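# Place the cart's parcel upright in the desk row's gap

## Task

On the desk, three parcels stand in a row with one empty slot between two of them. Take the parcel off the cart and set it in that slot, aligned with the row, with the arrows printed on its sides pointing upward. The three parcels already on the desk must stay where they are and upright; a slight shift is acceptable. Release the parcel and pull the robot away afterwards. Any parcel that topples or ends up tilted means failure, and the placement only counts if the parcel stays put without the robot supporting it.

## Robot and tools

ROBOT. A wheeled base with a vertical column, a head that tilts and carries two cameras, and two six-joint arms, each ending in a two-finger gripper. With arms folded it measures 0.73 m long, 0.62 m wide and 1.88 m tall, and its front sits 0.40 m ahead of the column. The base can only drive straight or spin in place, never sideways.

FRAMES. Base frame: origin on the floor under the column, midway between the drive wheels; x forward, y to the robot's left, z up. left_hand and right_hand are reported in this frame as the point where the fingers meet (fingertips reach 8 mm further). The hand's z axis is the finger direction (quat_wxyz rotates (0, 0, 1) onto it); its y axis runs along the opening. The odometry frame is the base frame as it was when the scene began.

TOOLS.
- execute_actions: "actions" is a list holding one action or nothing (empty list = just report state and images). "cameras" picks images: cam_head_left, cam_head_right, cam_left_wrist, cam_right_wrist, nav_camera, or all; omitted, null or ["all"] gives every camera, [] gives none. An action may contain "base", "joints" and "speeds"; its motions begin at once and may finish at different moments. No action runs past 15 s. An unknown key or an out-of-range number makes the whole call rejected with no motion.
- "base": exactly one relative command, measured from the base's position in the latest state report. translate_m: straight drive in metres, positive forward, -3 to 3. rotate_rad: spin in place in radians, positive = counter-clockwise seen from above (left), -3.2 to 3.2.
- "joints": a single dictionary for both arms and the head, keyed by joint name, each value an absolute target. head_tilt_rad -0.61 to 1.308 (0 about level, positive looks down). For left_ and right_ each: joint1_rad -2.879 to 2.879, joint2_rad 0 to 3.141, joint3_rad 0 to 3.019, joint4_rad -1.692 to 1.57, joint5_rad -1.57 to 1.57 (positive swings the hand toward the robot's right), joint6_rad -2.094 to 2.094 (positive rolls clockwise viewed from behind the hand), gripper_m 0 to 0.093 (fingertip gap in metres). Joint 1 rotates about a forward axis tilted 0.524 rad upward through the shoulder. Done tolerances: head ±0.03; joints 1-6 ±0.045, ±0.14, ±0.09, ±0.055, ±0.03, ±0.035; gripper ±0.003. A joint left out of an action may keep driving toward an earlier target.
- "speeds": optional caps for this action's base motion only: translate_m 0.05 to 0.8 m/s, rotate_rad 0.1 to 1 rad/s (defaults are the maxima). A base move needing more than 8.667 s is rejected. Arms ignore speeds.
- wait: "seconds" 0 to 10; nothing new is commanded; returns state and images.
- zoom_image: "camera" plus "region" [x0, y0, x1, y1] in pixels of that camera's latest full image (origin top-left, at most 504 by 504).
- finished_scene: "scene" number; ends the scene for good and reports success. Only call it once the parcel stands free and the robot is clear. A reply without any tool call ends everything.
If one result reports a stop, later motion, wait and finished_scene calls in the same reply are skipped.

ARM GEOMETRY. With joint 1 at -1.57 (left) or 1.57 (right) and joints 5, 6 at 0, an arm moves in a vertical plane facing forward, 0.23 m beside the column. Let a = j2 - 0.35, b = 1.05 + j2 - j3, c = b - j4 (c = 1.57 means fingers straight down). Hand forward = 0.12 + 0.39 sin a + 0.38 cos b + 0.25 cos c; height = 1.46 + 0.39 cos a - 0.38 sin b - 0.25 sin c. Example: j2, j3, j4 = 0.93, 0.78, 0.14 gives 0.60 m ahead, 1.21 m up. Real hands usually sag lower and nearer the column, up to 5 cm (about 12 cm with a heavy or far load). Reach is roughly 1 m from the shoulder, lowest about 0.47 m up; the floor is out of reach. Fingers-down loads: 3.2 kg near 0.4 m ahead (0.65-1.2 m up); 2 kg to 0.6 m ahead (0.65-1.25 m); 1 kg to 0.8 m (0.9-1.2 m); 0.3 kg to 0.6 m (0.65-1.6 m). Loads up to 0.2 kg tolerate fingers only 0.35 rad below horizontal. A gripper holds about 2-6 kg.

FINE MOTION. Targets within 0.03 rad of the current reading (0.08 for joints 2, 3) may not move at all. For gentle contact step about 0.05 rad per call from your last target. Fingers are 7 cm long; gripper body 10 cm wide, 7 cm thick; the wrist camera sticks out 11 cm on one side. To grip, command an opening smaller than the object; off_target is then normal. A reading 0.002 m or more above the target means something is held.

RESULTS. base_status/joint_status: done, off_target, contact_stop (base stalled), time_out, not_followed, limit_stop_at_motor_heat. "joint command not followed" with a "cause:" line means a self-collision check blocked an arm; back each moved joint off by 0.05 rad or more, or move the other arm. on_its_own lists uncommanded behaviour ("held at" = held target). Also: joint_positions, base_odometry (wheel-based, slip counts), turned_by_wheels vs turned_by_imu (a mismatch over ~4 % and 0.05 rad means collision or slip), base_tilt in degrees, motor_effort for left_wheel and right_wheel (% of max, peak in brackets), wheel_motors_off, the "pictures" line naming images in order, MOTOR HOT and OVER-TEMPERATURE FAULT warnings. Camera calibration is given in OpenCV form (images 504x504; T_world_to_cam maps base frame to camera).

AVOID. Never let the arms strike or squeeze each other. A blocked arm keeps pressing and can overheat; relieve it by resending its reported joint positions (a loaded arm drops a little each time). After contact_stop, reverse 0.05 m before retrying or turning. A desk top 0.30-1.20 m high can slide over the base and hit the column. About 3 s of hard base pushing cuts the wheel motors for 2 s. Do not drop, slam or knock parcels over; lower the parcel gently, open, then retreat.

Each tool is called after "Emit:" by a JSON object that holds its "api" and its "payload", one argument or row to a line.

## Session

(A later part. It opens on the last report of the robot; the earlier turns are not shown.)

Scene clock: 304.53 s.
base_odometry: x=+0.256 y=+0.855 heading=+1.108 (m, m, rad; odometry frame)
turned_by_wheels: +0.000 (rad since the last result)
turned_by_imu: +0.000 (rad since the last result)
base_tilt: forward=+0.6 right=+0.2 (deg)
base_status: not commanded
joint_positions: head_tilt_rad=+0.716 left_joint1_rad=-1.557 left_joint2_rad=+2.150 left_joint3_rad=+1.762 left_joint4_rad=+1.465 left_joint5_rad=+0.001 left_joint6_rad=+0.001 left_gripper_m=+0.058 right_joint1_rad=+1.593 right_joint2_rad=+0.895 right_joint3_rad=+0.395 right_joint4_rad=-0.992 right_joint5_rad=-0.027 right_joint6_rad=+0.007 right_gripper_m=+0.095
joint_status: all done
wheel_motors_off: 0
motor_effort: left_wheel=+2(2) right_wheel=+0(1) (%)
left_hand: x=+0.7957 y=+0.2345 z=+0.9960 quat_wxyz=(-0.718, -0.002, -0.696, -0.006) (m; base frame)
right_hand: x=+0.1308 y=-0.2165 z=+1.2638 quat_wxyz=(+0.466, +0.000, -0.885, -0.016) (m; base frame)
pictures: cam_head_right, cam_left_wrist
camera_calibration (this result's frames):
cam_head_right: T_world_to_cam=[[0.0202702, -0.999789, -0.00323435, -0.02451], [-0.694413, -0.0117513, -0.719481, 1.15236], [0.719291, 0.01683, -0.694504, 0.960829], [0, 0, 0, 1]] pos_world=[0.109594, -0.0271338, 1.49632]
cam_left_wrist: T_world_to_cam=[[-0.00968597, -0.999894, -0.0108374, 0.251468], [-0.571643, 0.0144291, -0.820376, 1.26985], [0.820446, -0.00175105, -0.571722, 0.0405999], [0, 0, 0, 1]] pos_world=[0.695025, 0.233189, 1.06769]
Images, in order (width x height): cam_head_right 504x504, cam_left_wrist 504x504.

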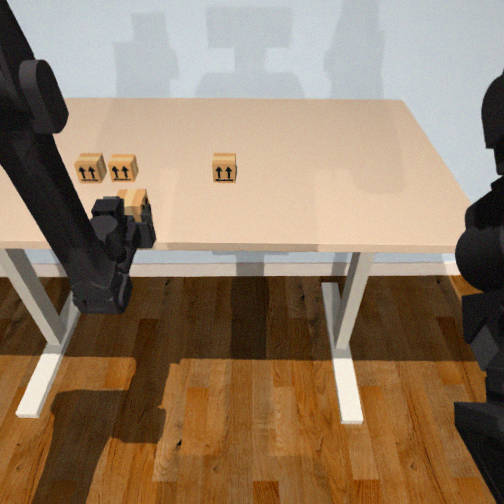

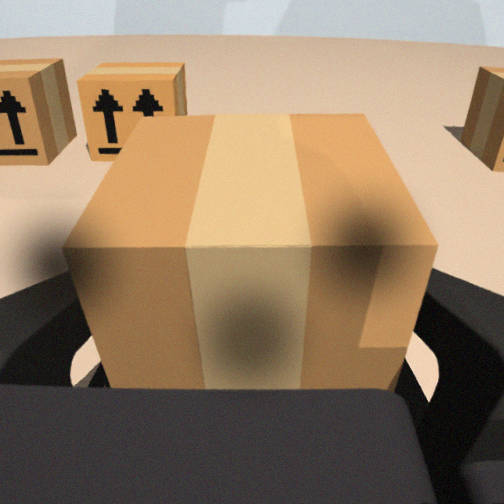

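Emit:
{"api": "execute_actions", "payload": {
  "actions": [
    {"joints":{"left_gripper_m":0.093,"left_joint2_rad":2.14,"left_joint3_rad":1.75}}
  ],
  "cameras": ["cam_left_wrist"]
}}

Emit:
{"api": "execute_actions", "payload": {
  "actions": [
    {"base":{"translate_m":-0.1}}
  ],
  "cameras": ["cam_left_wrist","cam_head_right"]
}}

Scene clock: 311.73 s.
base_odometry: x=+0.256 y=+0.855 heading=+1.108 (m, m, rad; odometry frame)
turned_by_wheels: +0.000 (rad since the last result)
turned_by_imu: +0.000 (rad since the last result)
base_tilt: forward=+0.6 right=+0.2 (deg)
base_status: not commanded
joint_positions: head_tilt_rad=+0.716 left_joint1_rad=-1.557 left_joint2_rad=+2.147 left_joint3_rad=+1.754 left_joint4_rad=+1.465 left_joint5_rad=+0.001 left_joint6_rad=+0.001 left_gripper_m=+0.093 right_joint1_rad=+1.593 right_joint2_rad=+0.895 right_joint3_rad=+0.395 right_joint4_rad=-0.992 right_joint5_rad=-0.027 right_joint6_rad=+0.007 right_gripper_m=+0.095
joint_status: all done
wheel_motors_off: 0
motor_effort: left_wheel=+2(2) right_wheel=+0(0) (%)
left_hand: x=+0.7945 y=+0.2344 z=+0.9962 quat_wxyz=(-0.716, -0.002, -0.698, -0.006) (m; base frame)
right_hand: x=+0.1308 y=-0.2165 z=+1.2638 quat_wxyz=(+0.466, +0.000, -0.885, -0.016) (m; base frame)
pictures: cam_left_wrist
camera_calibration (this result's frames):
cam_left_wrist: T_world_to_cam=[[-0.00968298, -0.999895, -0.0107688, 0.251377], [-0.57508, 0.0143786, -0.817971, 1.26965], [0.81804, -0.00172746, -0.575159, 0.0470387], [0, 0, 0, 1]] pos_world=[0.694103, 0.233176, 1.0683]
Images, in order (width x height): cam_left_wrist 504x504.

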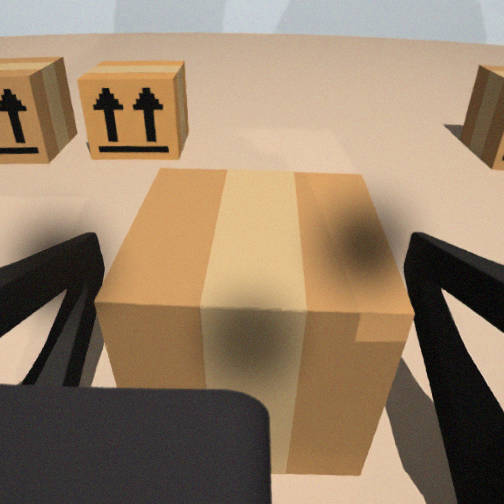

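Scene clock: 313.13 s.
base_odometry: x=+0.212 y=+0.766 heading=+1.109 (m, m, rad; odometry frame)
turned_by_wheels: +0.001 (rad since the last result)
turned_by_imu: +0.001 (rad since the last result)
base_tilt: forward=+0.5 right=+0.3 (deg)
base_status: done
joint_positions: head_tilt_rad=+0.716 left_joint1_rad=-1.559 left_joint2_rad=+2.145 left_joint3_rad=+1.748 left_joint4_rad=+1.465 left_joint5_rad=+0.001 left_joint6_rad=+0.001 left_gripper_m=+0.093 right_joint1_rad=+1.593 right_joint2_rad=+0.895 right_joint3_rad=+0.391 right_joint4_rad=-0.992 right_joint5_rad=-0.027 right_joint6_rad=+0.007 right_gripper_m=+0.095
joint_status: not commanded
wheel_motors_off: 0
motor_effort: left_wheel=+0(56) right_wheel=-2(35) (%)
left_hand: x=+0.7928 y=+0.2330 z=+0.9953 quat_wxyz=(-0.715, -0.002, -0.700, -0.006) (m; base frame)
right_hand: x=+0.1289 y=-0.2165 z=+1.2645 quat_wxyz=(+0.468, +0.000, -0.884, -0.016) (m; base frame)
pictures: cam_head_right, cam_left_wrist
camera_calibration (this result's frames):
cam_head_right: T_world_to_cam=[[0.0202702, -0.999789, -0.00323432, -0.02451], [-0.694412, -0.0117513, -0.719482, 1.15236], [0.719292, 0.01683, -0.694504, 0.960827], [0, 0, 0, 1]] pos_world=[0.109594, -0.0271338, 1.49632]
cam_left_wrist: T_world_to_cam=[[-0.0106246, -0.999899, -0.0094175, 0.249311], [-0.579118, 0.0138308, -0.815126, 1.26844], [0.815174, -0.00320657, -0.579207, 0.0545586], [0, 0, 0, 1]] pos_world=[0.692752, 0.231917, 1.06789]
Images, in order (width x height): cam_head_right 504x504, cam_left_wrist 504x504.

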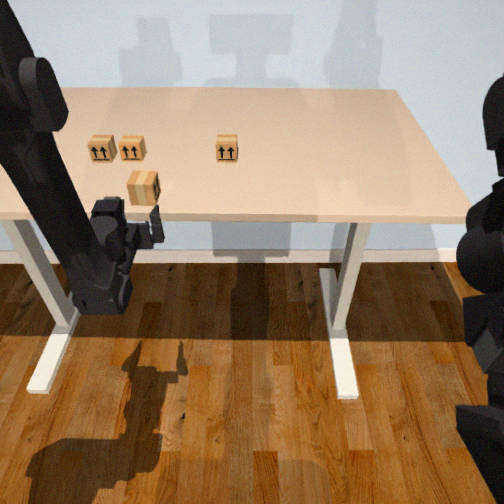

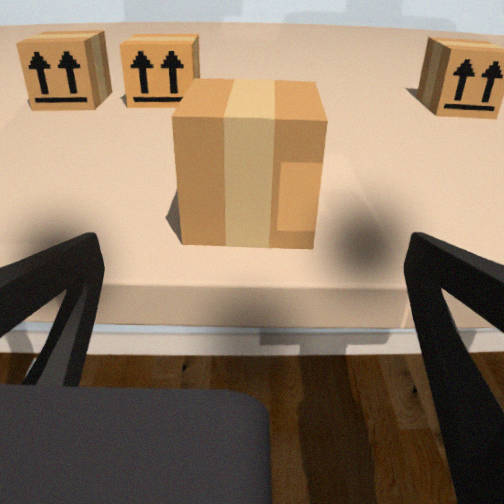

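Emit:
{"api": "execute_actions", "payload": {
  "actions": [
    {"joints":{"left_joint2_rad":1.42,"left_joint3_rad":1.38,"left_joint4_rad":0.6}}
  ],
  "cameras": []
}}

Emit:
{"api": "execute_actions", "payload": {
  "actions": [
    {"joints":{"left_joint4_rad":-0.46,"head_tilt_rad":0.85}}
  ],
  "cameras": []
}}

Emit:
{"api": "execute_actions", "payload": {
  "actions": [
    {"base":{"translate_m":0.25}}
  ],
  "cameras": ["cam_left_wrist","cam_head_right"]
}}

Scene clock: 326.87 s.
base_odometry: x=+0.212 y=+0.766 heading=+1.109 (m, m, rad; odometry frame)
turned_by_wheels: +0.000 (rad since the last result)
turned_by_imu: +0.000 (rad since the last result)
base_tilt: forward=+0.6 right=+0.3 (deg)
base_status: not commanded
joint_positions: head_tilt_rad=+0.716 left_joint1_rad=-1.559 left_joint2_rad=+1.420 left_joint3_rad=+1.380 left_joint4_rad=+0.603 left_joint5_rad=+0.001 left_joint6_rad=+0.001 left_gripper_m=+0.093 right_joint1_rad=+1.593 right_joint2_rad=+0.895 right_joint3_rad=+0.391 right_joint4_rad=-0.992 right_joint5_rad=-0.027 right_joint6_rad=+0.007 right_gripper_m=+0.095
joint_status: all done
wheel_motors_off: 0
motor_effort: left_wheel=-1(2) right_wheel=-2(3) (%)
left_hand: x=+0.8575 y=+0.2315 z=+1.1870 quat_wxyz=(-0.517, -0.001, -0.856, -0.006) (m; base frame)
right_hand: x=+0.1289 y=-0.2165 z=+1.2645 quat_wxyz=(+0.468, +0.000, -0.884, -0.016) (m; base frame)
pictures: none
No camera images: the call's "cameras" was empty. Leave "cameras" out to get every camera's image.

Scene clock: 328.33 s.
base_odometry: x=+0.212 y=+0.766 heading=+1.109 (m, m, rad; odometry frame)
turned_by_wheels: +0.000 (rad since the last result)
turned_by_imu: +0.000 (rad since the last result)
base_tilt: forward=+0.6 right=+0.2 (deg)
base_status: not commanded
joint_positions: head_tilt_rad=+0.851 left_joint1_rad=-1.559 left_joint2_rad=+1.420 left_joint3_rad=+1.380 left_joint4_rad=-0.456 left_joint5_rad=+0.001 left_joint6_rad=+0.001 left_gripper_m=+0.093 right_joint1_rad=+1.593 right_joint2_rad=+0.895 right_joint3_rad=+0.391 right_joint4_rad=-0.992 right_joint5_rad=-0.027 right_joint6_rad=+0.007 right_gripper_m=+0.095
joint_status: all done
wheel_motors_off: 0
motor_effort: left_wheel=-1(1) right_wheel=-3(3) (%)
left_hand: x=+0.6466 y=+0.2316 z=+1.0558 quat_wxyz=(-0.014, +0.002, -1.000, -0.005) (m; base frame)
right_hand: x=+0.1289 y=-0.2165 z=+1.2645 quat_wxyz=(+0.468, +0.000, -0.884, -0.016) (m; base frame)
pictures: none
No camera images: the call's "cameras" was empty. Leave "cameras" out to get every camera's image.

Scene clock: 330.33 s.
base_odometry: x=+0.323 y=+0.989 heading=+1.110 (m, m, rad; odometry frame)
turned_by_wheels: +0.001 (rad since the last result)
turned_by_imu: +0.001 (rad since the last result)
base_tilt: forward=+0.7 right=+0.3 (deg)
base_status: done
joint_positions: head_tilt_rad=+0.852 left_joint1_rad=-1.560 left_joint2_rad=+1.420 left_joint3_rad=+1.378 left_joint4_rad=-0.456 left_joint5_rad=+0.001 left_joint6_rad=+0.001 left_gripper_m=+0.093 right_joint1_rad=+1.593 right_joint2_rad=+0.895 right_joint3_rad=+0.395 right_joint4_rad=-0.992 right_joint5_rad=-0.027 right_joint6_rad=+0.007 right_gripper_m=+0.095
joint_status: not commanded
wheel_motors_off: 0
motor_effort: left_wheel=+0(49) right_wheel=-1(82) (%)
left_hand: x=+0.6456 y=+0.2313 z=+1.0556 quat_wxyz=(-0.013, +0.002, -1.000, -0.004) (m; base frame)
right_hand: x=+0.1308 y=-0.2165 z=+1.2638 quat_wxyz=(+0.466, +0.000, -0.885, -0.016) (m; base frame)
pictures: cam_head_right, cam_left_wrist
camera_calibration (this result's frames):
cam_head_right: T_world_to_cam=[[0.019642, -0.999789, -0.00596107, -0.0202794], [-0.785811, -0.0117513, -0.618356, 1.0012], [0.618155, 0.01683, -0.785876, 1.1066], [0, 0, 0, 1]] pos_world=[0.1031, -0.0271338, 1.48862]
cam_left_wrist: T_world_to_cam=[[0.00586613, -0.99996, 0.00678767, 0.218903], [-0.818274, -0.000898395, 0.574828, -0.0770046], [-0.574799, -0.00892619, -0.818246, 1.36049], [0, 0, 0, 1]] pos_world=[0.717715, 0.230969, 1.156]
Images, in order (width x height): cam_head_right 504x504, cam_left_wrist 504x504.

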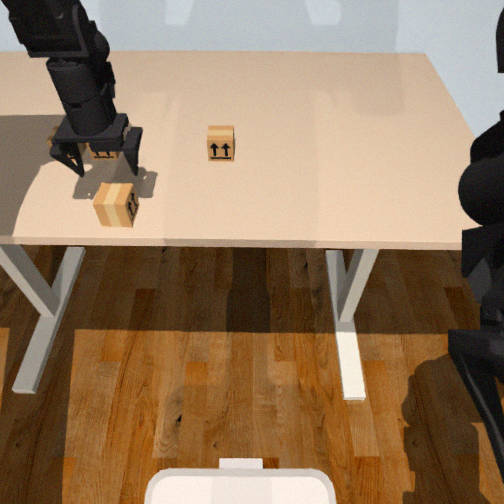

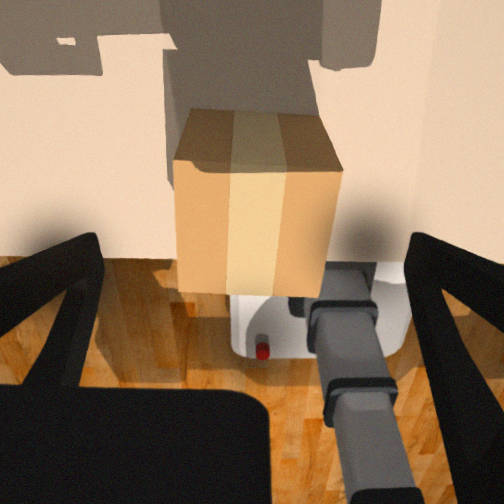

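Emit:
{"api": "execute_actions", "payload": {
  "actions": [
    {"base":{"translate_m":-0.025},"joints":{"left_joint6_rad":0.07,"left_joint2_rad":1.5,"left_joint3_rad":1.42,"left_joint4_rad":-0.43}}
  ],
  "cameras": ["cam_left_wrist"]
}}

Emit:
{"api": "execute_actions", "payload": {
  "actions": [
    {"joints":{"left_joint2_rad":1.61,"left_joint3_rad":1.5,"left_joint4_rad":-0.4}}
  ],
  "cameras": ["cam_left_wrist","cam_head_right"]
}}

Scene clock: 337.77 s.
base_odometry: x=+0.312 y=+0.967 heading=+1.110 (m, m, rad; odometry frame)
turned_by_wheels: +0.000 (rad since the last result)
turned_by_imu: +0.000 (rad since the last result)
base_tilt: forward=+0.7 right=+0.1 (deg)
base_status: done
joint_positions: head_tilt_rad=+0.853 left_joint1_rad=-1.560 left_joint2_rad=+1.503 left_joint3_rad=+1.410 left_joint4_rad=-0.432 left_joint5_rad=+0.001 left_joint6_rad=+0.063 left_gripper_m=+0.093 right_joint1_rad=+1.593 right_joint2_rad=+0.894 right_joint3_rad=+0.392 right_joint4_rad=-0.992 right_joint5_rad=-0.027 right_joint6_rad=+0.007 right_gripper_m=+0.095
joint_status: all done
wheel_motors_off: 0
motor_effort: left_wheel=+0(29) right_wheel=+0(42) (%)
left_hand: x=+0.6350 y=+0.2316 z=+1.0178 quat_wxyz=(+0.001, -0.029, -1.000, -0.004) (m; base frame)
right_hand: x=+0.1298 y=-0.2165 z=+1.2642 quat_wxyz=(+0.467, +0.000, -0.884, -0.016) (m; base frame)
pictures: cam_left_wrist
camera_calibration (this result's frames):
cam_left_wrist: T_world_to_cam=[[-0.0554426, -0.998438, 0.00688108, 0.258012], [-0.800162, 0.0485525, 0.597816, -0.110243], [-0.597216, 0.0276385, -0.801604, 1.31226], [0, 0, 0, 1]] pos_world=[0.709797, 0.226692, 1.11605]
Images, in order (width x height): cam_left_wrist 504x504.

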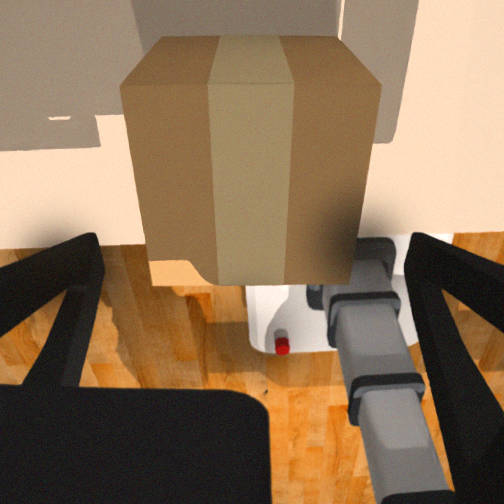

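Scene clock: 338.73 s.
base_odometry: x=+0.312 y=+0.967 heading=+1.110 (m, m, rad; odometry frame)
turned_by_wheels: +0.000 (rad since the last result)
turned_by_imu: +0.000 (rad since the last result)
base_tilt: forward=+0.6 right=+0.2 (deg)
base_status: not commanded
joint_positions: head_tilt_rad=+0.853 left_joint1_rad=-1.560 left_joint2_rad=+1.612 left_joint3_rad=+1.495 left_joint4_rad=-0.402 left_joint5_rad=+0.001 left_joint6_rad=+0.063 left_gripper_m=+0.093 right_joint1_rad=+1.593 right_joint2_rad=+0.894 right_joint3_rad=+0.392 right_joint4_rad=-0.992 right_joint5_rad=-0.027 right_joint6_rad=+0.007 right_gripper_m=+0.095
joint_status: all done
wheel_motors_off: 0
motor_effort: left_wheel=+0(0) right_wheel=+1(1) (%)
left_hand: x=+0.6432 y=+0.2321 z=+0.9751 quat_wxyz=(-0.002, -0.029, -1.000, -0.004) (m; base frame)
right_hand: x=+0.1298 y=-0.2165 z=+1.2642 quat_wxyz=(+0.467, +0.000, -0.884, -0.016) (m; base frame)
pictures: cam_head_right, cam_left_wrist
camera_calibration (this result's frames):
cam_head_right: T_world_to_cam=[[0.0196387, -0.999789, -0.00597217, -0.0202621], [-0.78616, -0.0117513, -0.617911, 1.00053], [0.617711, 0.01683, -0.786225, 1.10716], [0, 0, 0, 1]] pos_world=[0.103071, -0.0271338, 1.48859]
cam_left_wrist: T_world_to_cam=[[-0.0555477, -0.998435, 0.00648557, 0.259657], [-0.804019, 0.0485809, 0.592616, -0.070754], [-0.592004, 0.0277039, -0.805459, 1.28333], [0, 0, 0, 1]] pos_world=[0.71727, 0.227135, 1.07391]
Images, in order (width x height): cam_head_right 504x504, cam_left_wrist 504x504.

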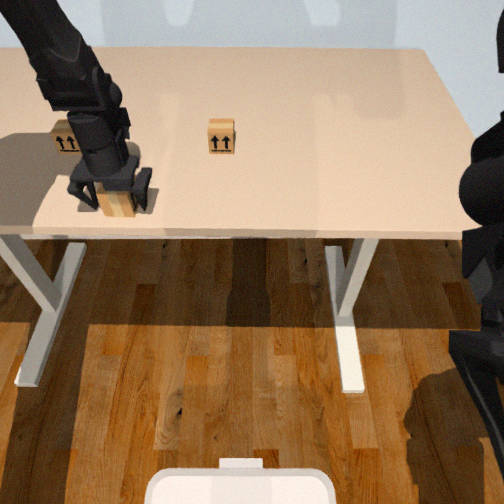

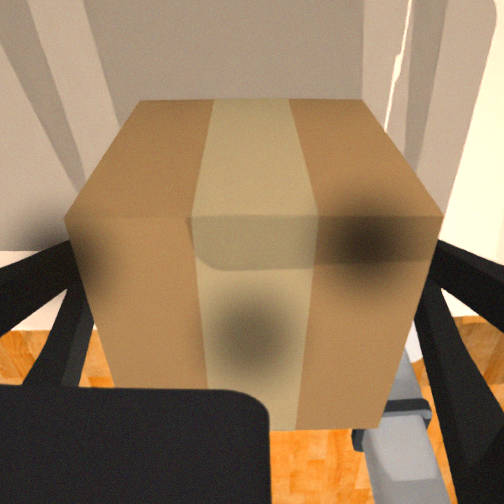

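Emit:
{"api": "execute_actions", "payload": {
  "actions": [
    {"joints":{"left_gripper_m":0.045}}
  ],
  "cameras": []
}}

Emit:
{"api": "execute_actions", "payload": {
  "actions": [
    {"joints":{"left_joint2_rad":1.38,"left_joint3_rad":1.36,"left_joint4_rad":-0.48}}
  ],
  "cameras": []
}}

Emit:
{"api": "execute_actions", "payload": {
  "actions": [
    {"base":{"translate_m":0.18},"joints":{"left_joint6_rad":1.5,"head_tilt_rad":1.0}}
  ],
  "cameras": []
}}

Emit:
{"api": "execute_actions", "payload": {
  "actions": [
    {"base":{"rotate_rad":-0.088}}
  ],
  "cameras": []
}}

Emit:
{"api": "execute_actions", "payload": {
  "actions": [
    {"joints":{"left_joint2_rad":1.55,"left_joint3_rad":1.46,"left_joint4_rad":-0.42}}
  ],
  "cameras": ["cam_left_wrist","cam_head_right","cam_head_left"]
}}

Scene clock: 354.17 s.
base_odometry: x=+0.312 y=+0.967 heading=+1.110 (m, m, rad; odometry frame)
turned_by_wheels: +0.000 (rad since the last result)
turned_by_imu: +0.000 (rad since the last result)
base_tilt: forward=+0.6 right=+0.1 (deg)
base_status: not commanded
joint_positions: head_tilt_rad=+0.853 left_joint1_rad=-1.560 left_joint2_rad=+1.612 left_joint3_rad=+1.495 left_joint4_rad=-0.402 left_joint5_rad=+0.001 left_joint6_rad=+0.063 left_gripper_m=+0.057 right_joint1_rad=+1.593 right_joint2_rad=+0.894 right_joint3_rad=+0.392 right_joint4_rad=-0.992 right_joint5_rad=-0.027 right_joint6_rad=+0.007 right_gripper_m=+0.095
joint_status: left_gripper_m off_target (ended at +0.057, target +0.045)
wheel_motors_off: 0
motor_effort: left_wheel=+0(0) right_wheel=+1(0) (%)
left_hand: x=+0.6432 y=+0.2321 z=+0.9751 quat_wxyz=(-0.002, -0.029, -1.000, -0.004) (m; base frame)
right_hand: x=+0.1298 y=-0.2165 z=+1.2642 quat_wxyz=(+0.467, +0.000, -0.884, -0.016) (m; base frame)
pictures: none
No camera images: the call's "cameras" was empty. Leave "cameras" out to get every camera's image.

Scene clock: 355.40 s.
base_odometry: x=+0.312 y=+0.967 heading=+1.110 (m, m, rad; odometry frame)
turned_by_wheels: +0.000 (rad since the last result)
turned_by_imu: +0.000 (rad since the last result)
base_tilt: forward=+0.7 right=+0.2 (deg)
base_status: not commanded
joint_positions: head_tilt_rad=+0.853 left_joint1_rad=-1.560 left_joint2_rad=+1.370 left_joint3_rad=+1.352 left_joint4_rad=-0.482 left_joint5_rad=+0.001 left_joint6_rad=+0.063 left_gripper_m=+0.057 right_joint1_rad=+1.593 right_joint2_rad=+0.894 right_joint3_rad=+0.392 right_joint4_rad=-0.992 right_joint5_rad=-0.027 right_joint6_rad=+0.007 right_gripper_m=+0.095
joint_status: all done
wheel_motors_off: 0
motor_effort: left_wheel=+0(1) right_wheel=+1(2) (%)
left_hand: x=+0.6428 y=+0.2311 z=+1.0761 quat_wxyz=(-0.011, -0.029, -1.000, -0.005) (m; base frame)
right_hand: x=+0.1298 y=-0.2165 z=+1.2642 quat_wxyz=(+0.467, +0.000, -0.884, -0.016) (m; base frame)
pictures: none
No camera images: the call's "cameras" was empty. Leave "cameras" out to get every camera's image.

Scene clock: 357.10 s.
base_odometry: x=+0.392 y=+1.128 heading=+1.111 (m, m, rad; odometry frame)
turned_by_wheels: +0.001 (rad since the last result)
turned_by_imu: +0.001 (rad since the last result)
base_tilt: forward=+0.4 right=+0.2 (deg)
base_status: done
joint_positions: head_tilt_rad=+1.001 left_joint1_rad=-1.560 left_joint2_rad=+1.373 left_joint3_rad=+1.352 left_joint4_rad=-0.482 left_joint5_rad=+0.001 left_joint6_rad=+1.492 left_gripper_m=+0.058 right_joint1_rad=+1.593 right_joint2_rad=+0.894 right_joint3_rad=+0.395 right_joint4_rad=-0.992 right_joint5_rad=-0.027 right_joint6_rad=+0.007 right_gripper_m=+0.095
joint_status: all done
wheel_motors_off: 0
motor_effort: left_wheel=+0(43) right_wheel=+0(45) (%)
left_hand: x=+0.6421 y=+0.2311 z=+1.0749 quat_wxyz=(-0.005, -0.677, -0.736, -0.010) (m; base frame)
right_hand: x=+0.1310 y=-0.2165 z=+1.2638 quat_wxyz=(+0.466, +0.000, -0.885, -0.016) (m; base frame)
pictures: none
No camera images: the call's "cameras" was empty. Leave "cameras" out to get every camera's image.

Scene clock: 358.07 s.
base_odometry: x=+0.392 y=+1.128 heading=+1.024 (m, m, rad; odometry frame)
turned_by_wheels: -0.086 (rad since the last result)
turned_by_imu: -0.085 (rad since the last result)
base_tilt: forward=+0.5 right=+0.3 (deg)
base_status: done
joint_positions: head_tilt_rad=+1.001 left_joint1_rad=-1.562 left_joint2_rad=+1.373 left_joint3_rad=+1.352 left_joint4_rad=-0.482 left_joint5_rad=+0.001 left_joint6_rad=+1.492 left_gripper_m=+0.058 right_joint1_rad=+1.593 right_joint2_rad=+0.894 right_joint3_rad=+0.395 right_joint4_rad=-0.992 right_joint5_rad=-0.027 right_joint6_rad=+0.007 right_gripper_m=+0.095
joint_status: not commanded
wheel_motors_off: 0
motor_effort: left_wheel=+0(36) right_wheel=-1(54) (%)
left_hand: x=+0.6421 y=+0.2297 z=+1.0749 quat_wxyz=(-0.005, -0.677, -0.736, -0.010) (m; base frame)
right_hand: x=+0.1310 y=-0.2165 z=+1.2638 quat_wxyz=(+0.466, +0.000, -0.885, -0.016) (m; base frame)
pictures: none
No camera images: the call's "cameras" was empty. Leave "cameras" out to get every camera's image.

Scene clock: 359.07 s.
base_odometry: x=+0.392 y=+1.128 heading=+1.024 (m, m, rad; odometry frame)
turned_by_wheels: +0.000 (rad since the last result)
turned_by_imu: +0.000 (rad since the last result)
base_tilt: forward=+0.6 right=+0.1 (deg)
base_status: not commanded
joint_positions: head_tilt_rad=+1.001 left_joint1_rad=-1.562 left_joint2_rad=+1.568 left_joint3_rad=+1.451 left_joint4_rad=-0.419 left_joint5_rad=+0.001 left_joint6_rad=+1.492 left_gripper_m=+0.058 right_joint1_rad=+1.593 right_joint2_rad=+0.894 right_joint3_rad=+0.395 right_joint4_rad=-0.992 right_joint5_rad=-0.027 right_joint6_rad=+0.007 right_gripper_m=+0.095
joint_status: all done
wheel_motors_off: 0
motor_effort: left_wheel=+2(2) right_wheel=-3(3) (%)
left_hand: x=+0.6335 y=+0.2303 z=+0.9913 quat_wxyz=(+0.007, -0.677, -0.736, +0.002) (m; base frame)
right_hand: x=+0.1310 y=-0.2165 z=+1.2638 quat_wxyz=(+0.466, +0.000, -0.885, -0.016) (m; base frame)
pictures: cam_head_left, cam_head_right, cam_left_wrist
camera_calibration (this result's frames):
cam_head_left: T_world_to_cam=[[-0.00112135, -0.99999, -0.00441012, 0.0475844], [-0.868437, 0.00316034, -0.495789, 0.821499], [0.495798, 0.00327396, -0.868432, 1.23871], [0, 0, 0, 1]] pos_world=[0.0993222, 0.0409322, 1.48324]
cam_head_right: T_world_to_cam=[[0.0185448, -0.999789, -0.00879974, -0.015853], [-0.868601, -0.0117513, -0.495372, 0.815942], [0.495165, 0.01683, -0.868636, 1.2402], [0, 0, 0, 1]] pos_world=[0.0949199, -0.0271338, 1.48134]
cam_left_wrist: T_world_to_cam=[[-0.996026, -0.0848408, 0.0270812, 0.622188], [-0.0514963, 0.796755, 0.602104, -0.74644], [-0.0726601, 0.598317, -0.797958, 0.822785], [0, 0, 0, 1]] pos_world=[0.641061, 0.155231, 1.08913]
Images, in order (width x height): cam_head_left 504x504, cam_head_right 504x504, cam_left_wrist 504x504.

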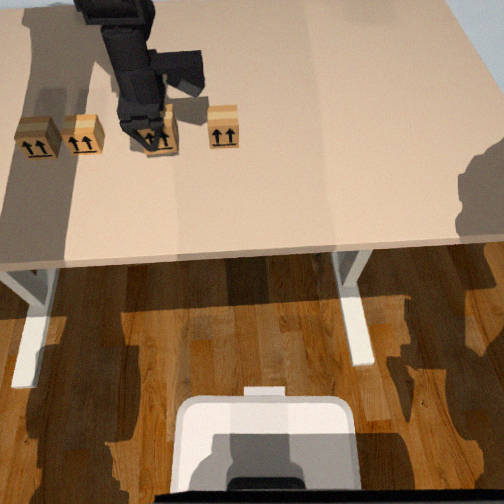

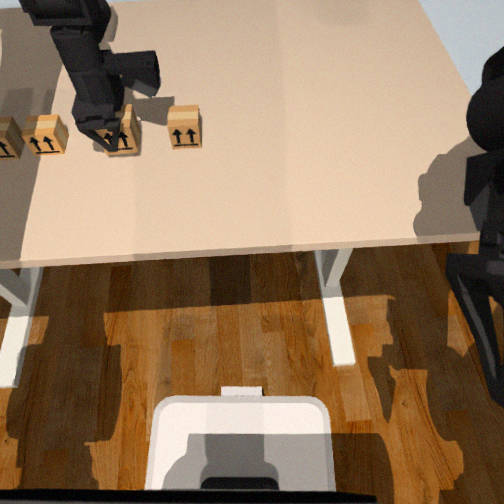

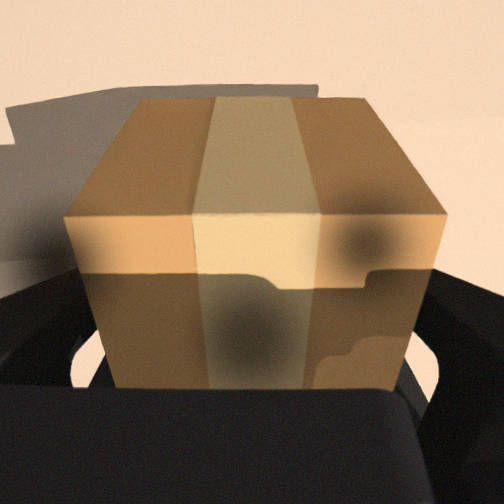

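Emit:
{"api": "execute_actions", "payload": {
  "actions": [
    {"base":{"translate_m":0.014}}
  ],
  "cameras": []
}}

Emit:
{"api": "execute_actions", "payload": {
  "actions": [
    {"joints":{"left_joint2_rad":1.61,"left_joint3_rad":1.5,"left_joint4_rad":-0.4}}
  ],
  "cameras": ["cam_head_left"]
}}

Emit:
{"api": "zoom_image", "payload": {
  "camera": "cam_head_left",
  "region": [0,70,260,200]
}}

Scene clock: 368.03 s.
base_odometry: x=+0.399 y=+1.140 heading=+1.023 (m, m, rad; odometry frame)
turned_by_wheels: -0.001 (rad since the last result)
turned_by_imu: -0.001 (rad since the last result)
base_tilt: forward=+0.6 right=+0.2 (deg)
base_status: done
joint_positions: head_tilt_rad=+1.001 left_joint1_rad=-1.562 left_joint2_rad=+1.566 left_joint3_rad=+1.452 left_joint4_rad=-0.419 left_joint5_rad=+0.001 left_joint6_rad=+1.493 left_gripper_m=+0.058 right_joint1_rad=+1.593 right_joint2_rad=+0.894 right_joint3_rad=+0.395 right_joint4_rad=-0.992 right_joint5_rad=-0.027 right_joint6_rad=+0.007 right_gripper_m=+0.095
joint_status: not commanded
wheel_motors_off: 0
motor_effort: left_wheel=+0(32) right_wheel=+2(77) (%)
left_hand: x=+0.6348 y=+0.2306 z=+0.9924 quat_wxyz=(+0.006, -0.677, -0.736, +0.001) (m; base frame)
right_hand: x=+0.1314 y=-0.2165 z=+1.2636 quat_wxyz=(+0.465, +0.000, -0.885, -0.016) (m; base frame)
pictures: none
No camera images: the call's "cameras" was empty. Leave "cameras" out to get every camera's image.

Scene clock: 368.77 s.
base_odometry: x=+0.399 y=+1.140 heading=+1.023 (m, m, rad; odometry frame)
turned_by_wheels: +0.000 (rad since the last result)
turned_by_imu: +0.000 (rad since the last result)
base_tilt: forward=+0.6 right=+0.2 (deg)
base_status: not commanded
joint_positions: head_tilt_rad=+1.001 left_joint1_rad=-1.562 left_joint2_rad=+1.603 left_joint3_rad=+1.484 left_joint4_rad=-0.405 left_joint5_rad=+0.001 left_joint6_rad=+1.493 left_gripper_m=+0.058 right_joint1_rad=+1.593 right_joint2_rad=+0.894 right_joint3_rad=+0.395 right_joint4_rad=-0.992 right_joint5_rad=-0.027 right_joint6_rad=+0.007 right_gripper_m=+0.095
joint_status: all done
wheel_motors_off: 0
motor_effort: left_wheel=+0(0) right_wheel=+3(3) (%)
left_hand: x=+0.6397 y=+0.2307 z=+0.9779 quat_wxyz=(+0.003, -0.677, -0.736, -0.002) (m; base frame)
right_hand: x=+0.1314 y=-0.2165 z=+1.2636 quat_wxyz=(+0.465, +0.000, -0.885, -0.016) (m; base frame)
pictures: cam_head_left
camera_calibration (this result's frames):
cam_head_left: T_world_to_cam=[[-0.00112282, -0.99999, -0.00440974, 0.0475839], [-0.868603, 0.00316034, -0.495498, 0.82106], [0.495507, 0.00327396, -0.868598, 1.23898], [0, 0, 0, 1]] pos_world=[0.0993032, 0.0409322, 1.48322]
Images, in order (width x height): cam_head_left 504x504.

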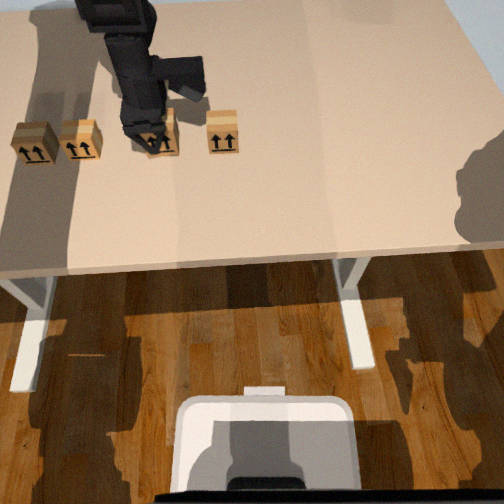

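Region (0, 70, 260, 200) of cam_head_left's 504x504 image, scaled by 1.938, with more detail than that image has.

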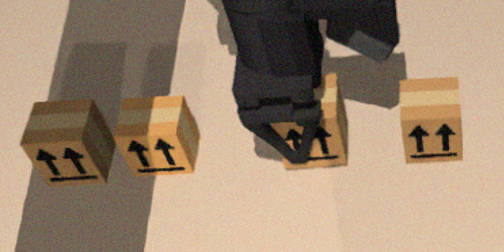

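Emit:
{"api": "execute_actions", "payload": {
  "actions": [
    {"joints":{"left_gripper_m":0.093}}
  ],
  "cameras": ["cam_left_wrist"]
}}

Emit:
{"api": "execute_actions", "payload": {
  "actions": [
    {"joints":{"left_joint2_rad":1.52,"left_joint3_rad":1.47,"left_joint4_rad":-0.45}}
  ],
  "cameras": ["cam_left_wrist"]
}}

Emit:
{"api": "execute_actions", "payload": {
  "actions": [
    {"joints":{"left_joint2_rad":1.36,"left_joint3_rad":1.37,"left_joint4_rad":-0.5}}
  ],
  "cameras": []
}}

Emit:
{"api": "execute_actions", "payload": {
  "actions": [
    {"base":{"translate_m":-0.45},"joints":{"head_tilt_rad":0.7}}
  ],
  "cameras": ["cam_head_right","cam_head_left"]
}}

Scene clock: 379.80 s.
base_odometry: x=+0.399 y=+1.140 heading=+1.023 (m, m, rad; odometry frame)
turned_by_wheels: +0.000 (rad since the last result)
turned_by_imu: +0.000 (rad since the last result)
base_tilt: forward=+0.6 right=+0.2 (deg)
base_status: not commanded
joint_positions: head_tilt_rad=+1.001 left_joint1_rad=-1.562 left_joint2_rad=+1.603 left_joint3_rad=+1.484 left_joint4_rad=-0.405 left_joint5_rad=+0.001 left_joint6_rad=+1.493 left_gripper_m=+0.093 right_joint1_rad=+1.593 right_joint2_rad=+0.894 right_joint3_rad=+0.395 right_joint4_rad=-0.992 right_joint5_rad=-0.027 right_joint6_rad=+0.007 right_gripper_m=+0.095
joint_status: all done
wheel_motors_off: 0
motor_effort: left_wheel=+0(0) right_wheel=+3(3) (%)
left_hand: x=+0.6397 y=+0.2307 z=+0.9779 quat_wxyz=(+0.003, -0.677, -0.736, -0.002) (m; base frame)
right_hand: x=+0.1314 y=-0.2165 z=+1.2636 quat_wxyz=(+0.465, +0.000, -0.885, -0.016) (m; base frame)
pictures: cam_left_wrist
camera_calibration (this result's frames):
cam_left_wrist: T_world_to_cam=[[-0.996288, -0.0845739, 0.0160319, 0.639692], [-0.0579338, 0.796544, 0.601799, -0.733943], [-0.0636666, 0.598636, -0.798487, 0.807057], [0, 0, 0, 1]] pos_world=[0.64618, 0.155585, 1.07586]
Images, in order (width x height): cam_left_wrist 504x504.

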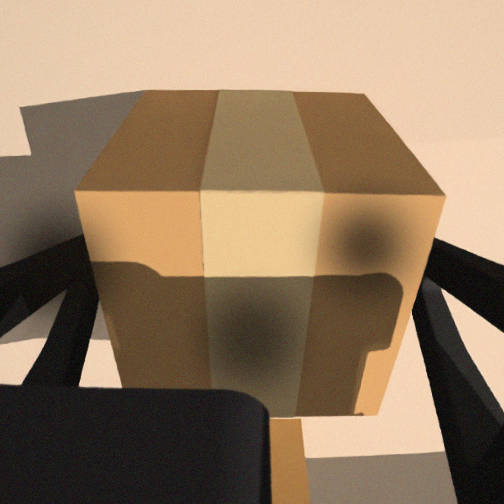

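Scene clock: 380.77 s.
base_odometry: x=+0.399 y=+1.140 heading=+1.023 (m, m, rad; odometry frame)
turned_by_wheels: +0.000 (rad since the last result)
turned_by_imu: +0.000 (rad since the last result)
base_tilt: forward=+0.5 right=+0.3 (deg)
base_status: not commanded
joint_positions: head_tilt_rad=+1.001 left_joint1_rad=-1.562 left_joint2_rad=+1.515 left_joint3_rad=+1.462 left_joint4_rad=-0.449 left_joint5_rad=+0.001 left_joint6_rad=+1.493 left_gripper_m=+0.093 right_joint1_rad=+1.593 right_joint2_rad=+0.894 right_joint3_rad=+0.395 right_joint4_rad=-0.992 right_joint5_rad=-0.027 right_joint6_rad=+0.007 right_gripper_m=+0.095
joint_status: all done
wheel_motors_off: 0
motor_effort: left_wheel=+0(0) right_wheel=+3(3) (%)
left_hand: x=+0.6565 y=+0.2305 z=+1.0203 quat_wxyz=(-0.006, -0.677, -0.736, -0.010) (m; base frame)
right_hand: x=+0.1314 y=-0.2165 z=+1.2636 quat_wxyz=(+0.465, +0.000, -0.885, -0.016) (m; base frame)
pictures: cam_left_wrist
camera_calibration (this result's frames):
cam_left_wrist: T_world_to_cam=[[-0.996409, -0.0843946, -0.00678189, 0.679026], [-0.0715484, 0.796493, 0.6004, -0.747906], [-0.0452688, 0.59873, -0.799671, 0.831246], [0, 0, 0, 1]] pos_world=[0.660706, 0.155316, 1.11837]
Images, in order (width x height): cam_left_wrist 504x504.

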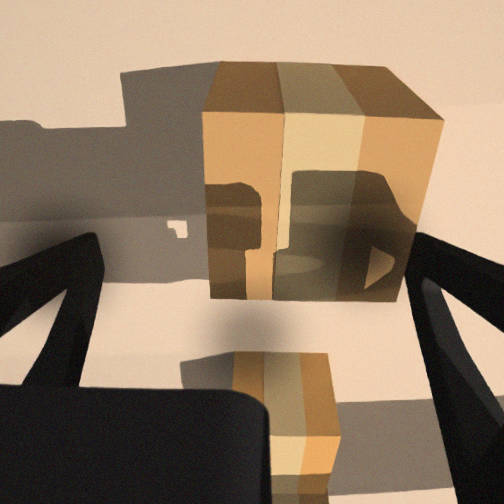

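Scene clock: 381.77 s.
base_odometry: x=+0.399 y=+1.140 heading=+1.023 (m, m, rad; odometry frame)
turned_by_wheels: +0.000 (rad since the last result)
turned_by_imu: +0.000 (rad since the last result)
base_tilt: forward=+0.5 right=+0.3 (deg)
base_status: not commanded
joint_positions: head_tilt_rad=+1.001 left_joint1_rad=-1.562 left_joint2_rad=+1.347 left_joint3_rad=+1.355 left_joint4_rad=-0.501 left_joint5_rad=+0.001 left_joint6_rad=+1.493 left_gripper_m=+0.093 right_joint1_rad=+1.593 right_joint2_rad=+0.894 right_joint3_rad=+0.395 right_joint4_rad=-0.992 right_joint5_rad=-0.027 right_joint6_rad=+0.007 right_gripper_m=+0.095
joint_status: all done
wheel_motors_off: 0
motor_effort: left_wheel=+0(1) right_wheel=+4(4) (%)
left_hand: x=+0.6491 y=+0.2299 z=+1.0888 quat_wxyz=(-0.009, -0.677, -0.735, -0.013) (m; base frame)
right_hand: x=+0.1314 y=-0.2165 z=+1.2636 quat_wxyz=(+0.465, +0.000, -0.885, -0.016) (m; base frame)
pictures: none
No camera images: the call's "cameras" was empty. Leave "cameras" out to get every camera's image.

Scene clock: 384.27 s.
base_odometry: x=+0.165 y=+0.756 heading=+1.022 (m, m, rad; odometry frame)
turned_by_wheels: -0.001 (rad since the last result)
turned_by_imu: +0.000 (rad since the last result)
base_tilt: forward=+0.5 right=+0.2 (deg)
base_status: done
joint_positions: head_tilt_rad=+0.716 left_joint1_rad=-1.562 left_joint2_rad=+1.349 left_joint3_rad=+1.356 left_joint4_rad=-0.502 left_joint5_rad=+0.001 left_joint6_rad=+1.493 left_gripper_m=+0.093 right_joint1_rad=+1.593 right_joint2_rad=+0.894 right_joint3_rad=+0.392 right_joint4_rad=-0.992 right_joint5_rad=-0.027 right_joint6_rad=+0.007 right_gripper_m=+0.095
joint_status: all done
wheel_motors_off: 0
motor_effort: left_wheel=-1(48) right_wheel=+1(76) (%)
left_hand: x=+0.6483 y=+0.2299 z=+1.0877 quat_wxyz=(-0.008, -0.677, -0.735, -0.012) (m; base frame)
right_hand: x=+0.1295 y=-0.2165 z=+1.2644 quat_wxyz=(+0.467, +0.000, -0.884, -0.016) (m; base frame)
pictures: cam_head_left, cam_head_right
camera_calibration (this result's frames):
cam_head_left: T_world_to_cam=[[0.00016094, -0.99999, -0.0045476, 0.047732], [-0.694467, 0.00316034, -0.719517, 1.15734], [0.719524, 0.00327396, -0.69446, 0.959611], [0, 0, 0, 1]] pos_world=[0.113266, 0.0409322, 1.49936]
cam_head_right: T_world_to_cam=[[0.0202688, -0.999789, -0.00324362, -0.0244956], [-0.694742, -0.0117513, -0.719163, 1.15189], [0.718974, 0.01683, -0.694833, 0.961351], [0, 0, 0, 1]] pos_world=[0.109574, -0.0271338, 1.49629]
Images, in order (width x height): cam_head_left 504x504, cam_head_right 504x504.

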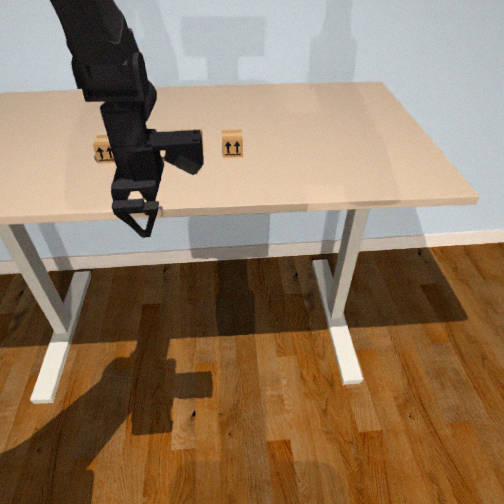

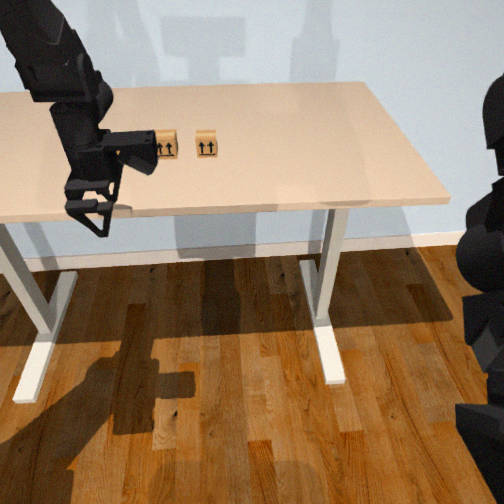

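Emit:
{"api": "finished_scene", "payload": {
  "scene": 1
}}

The scene is finished: the task was done.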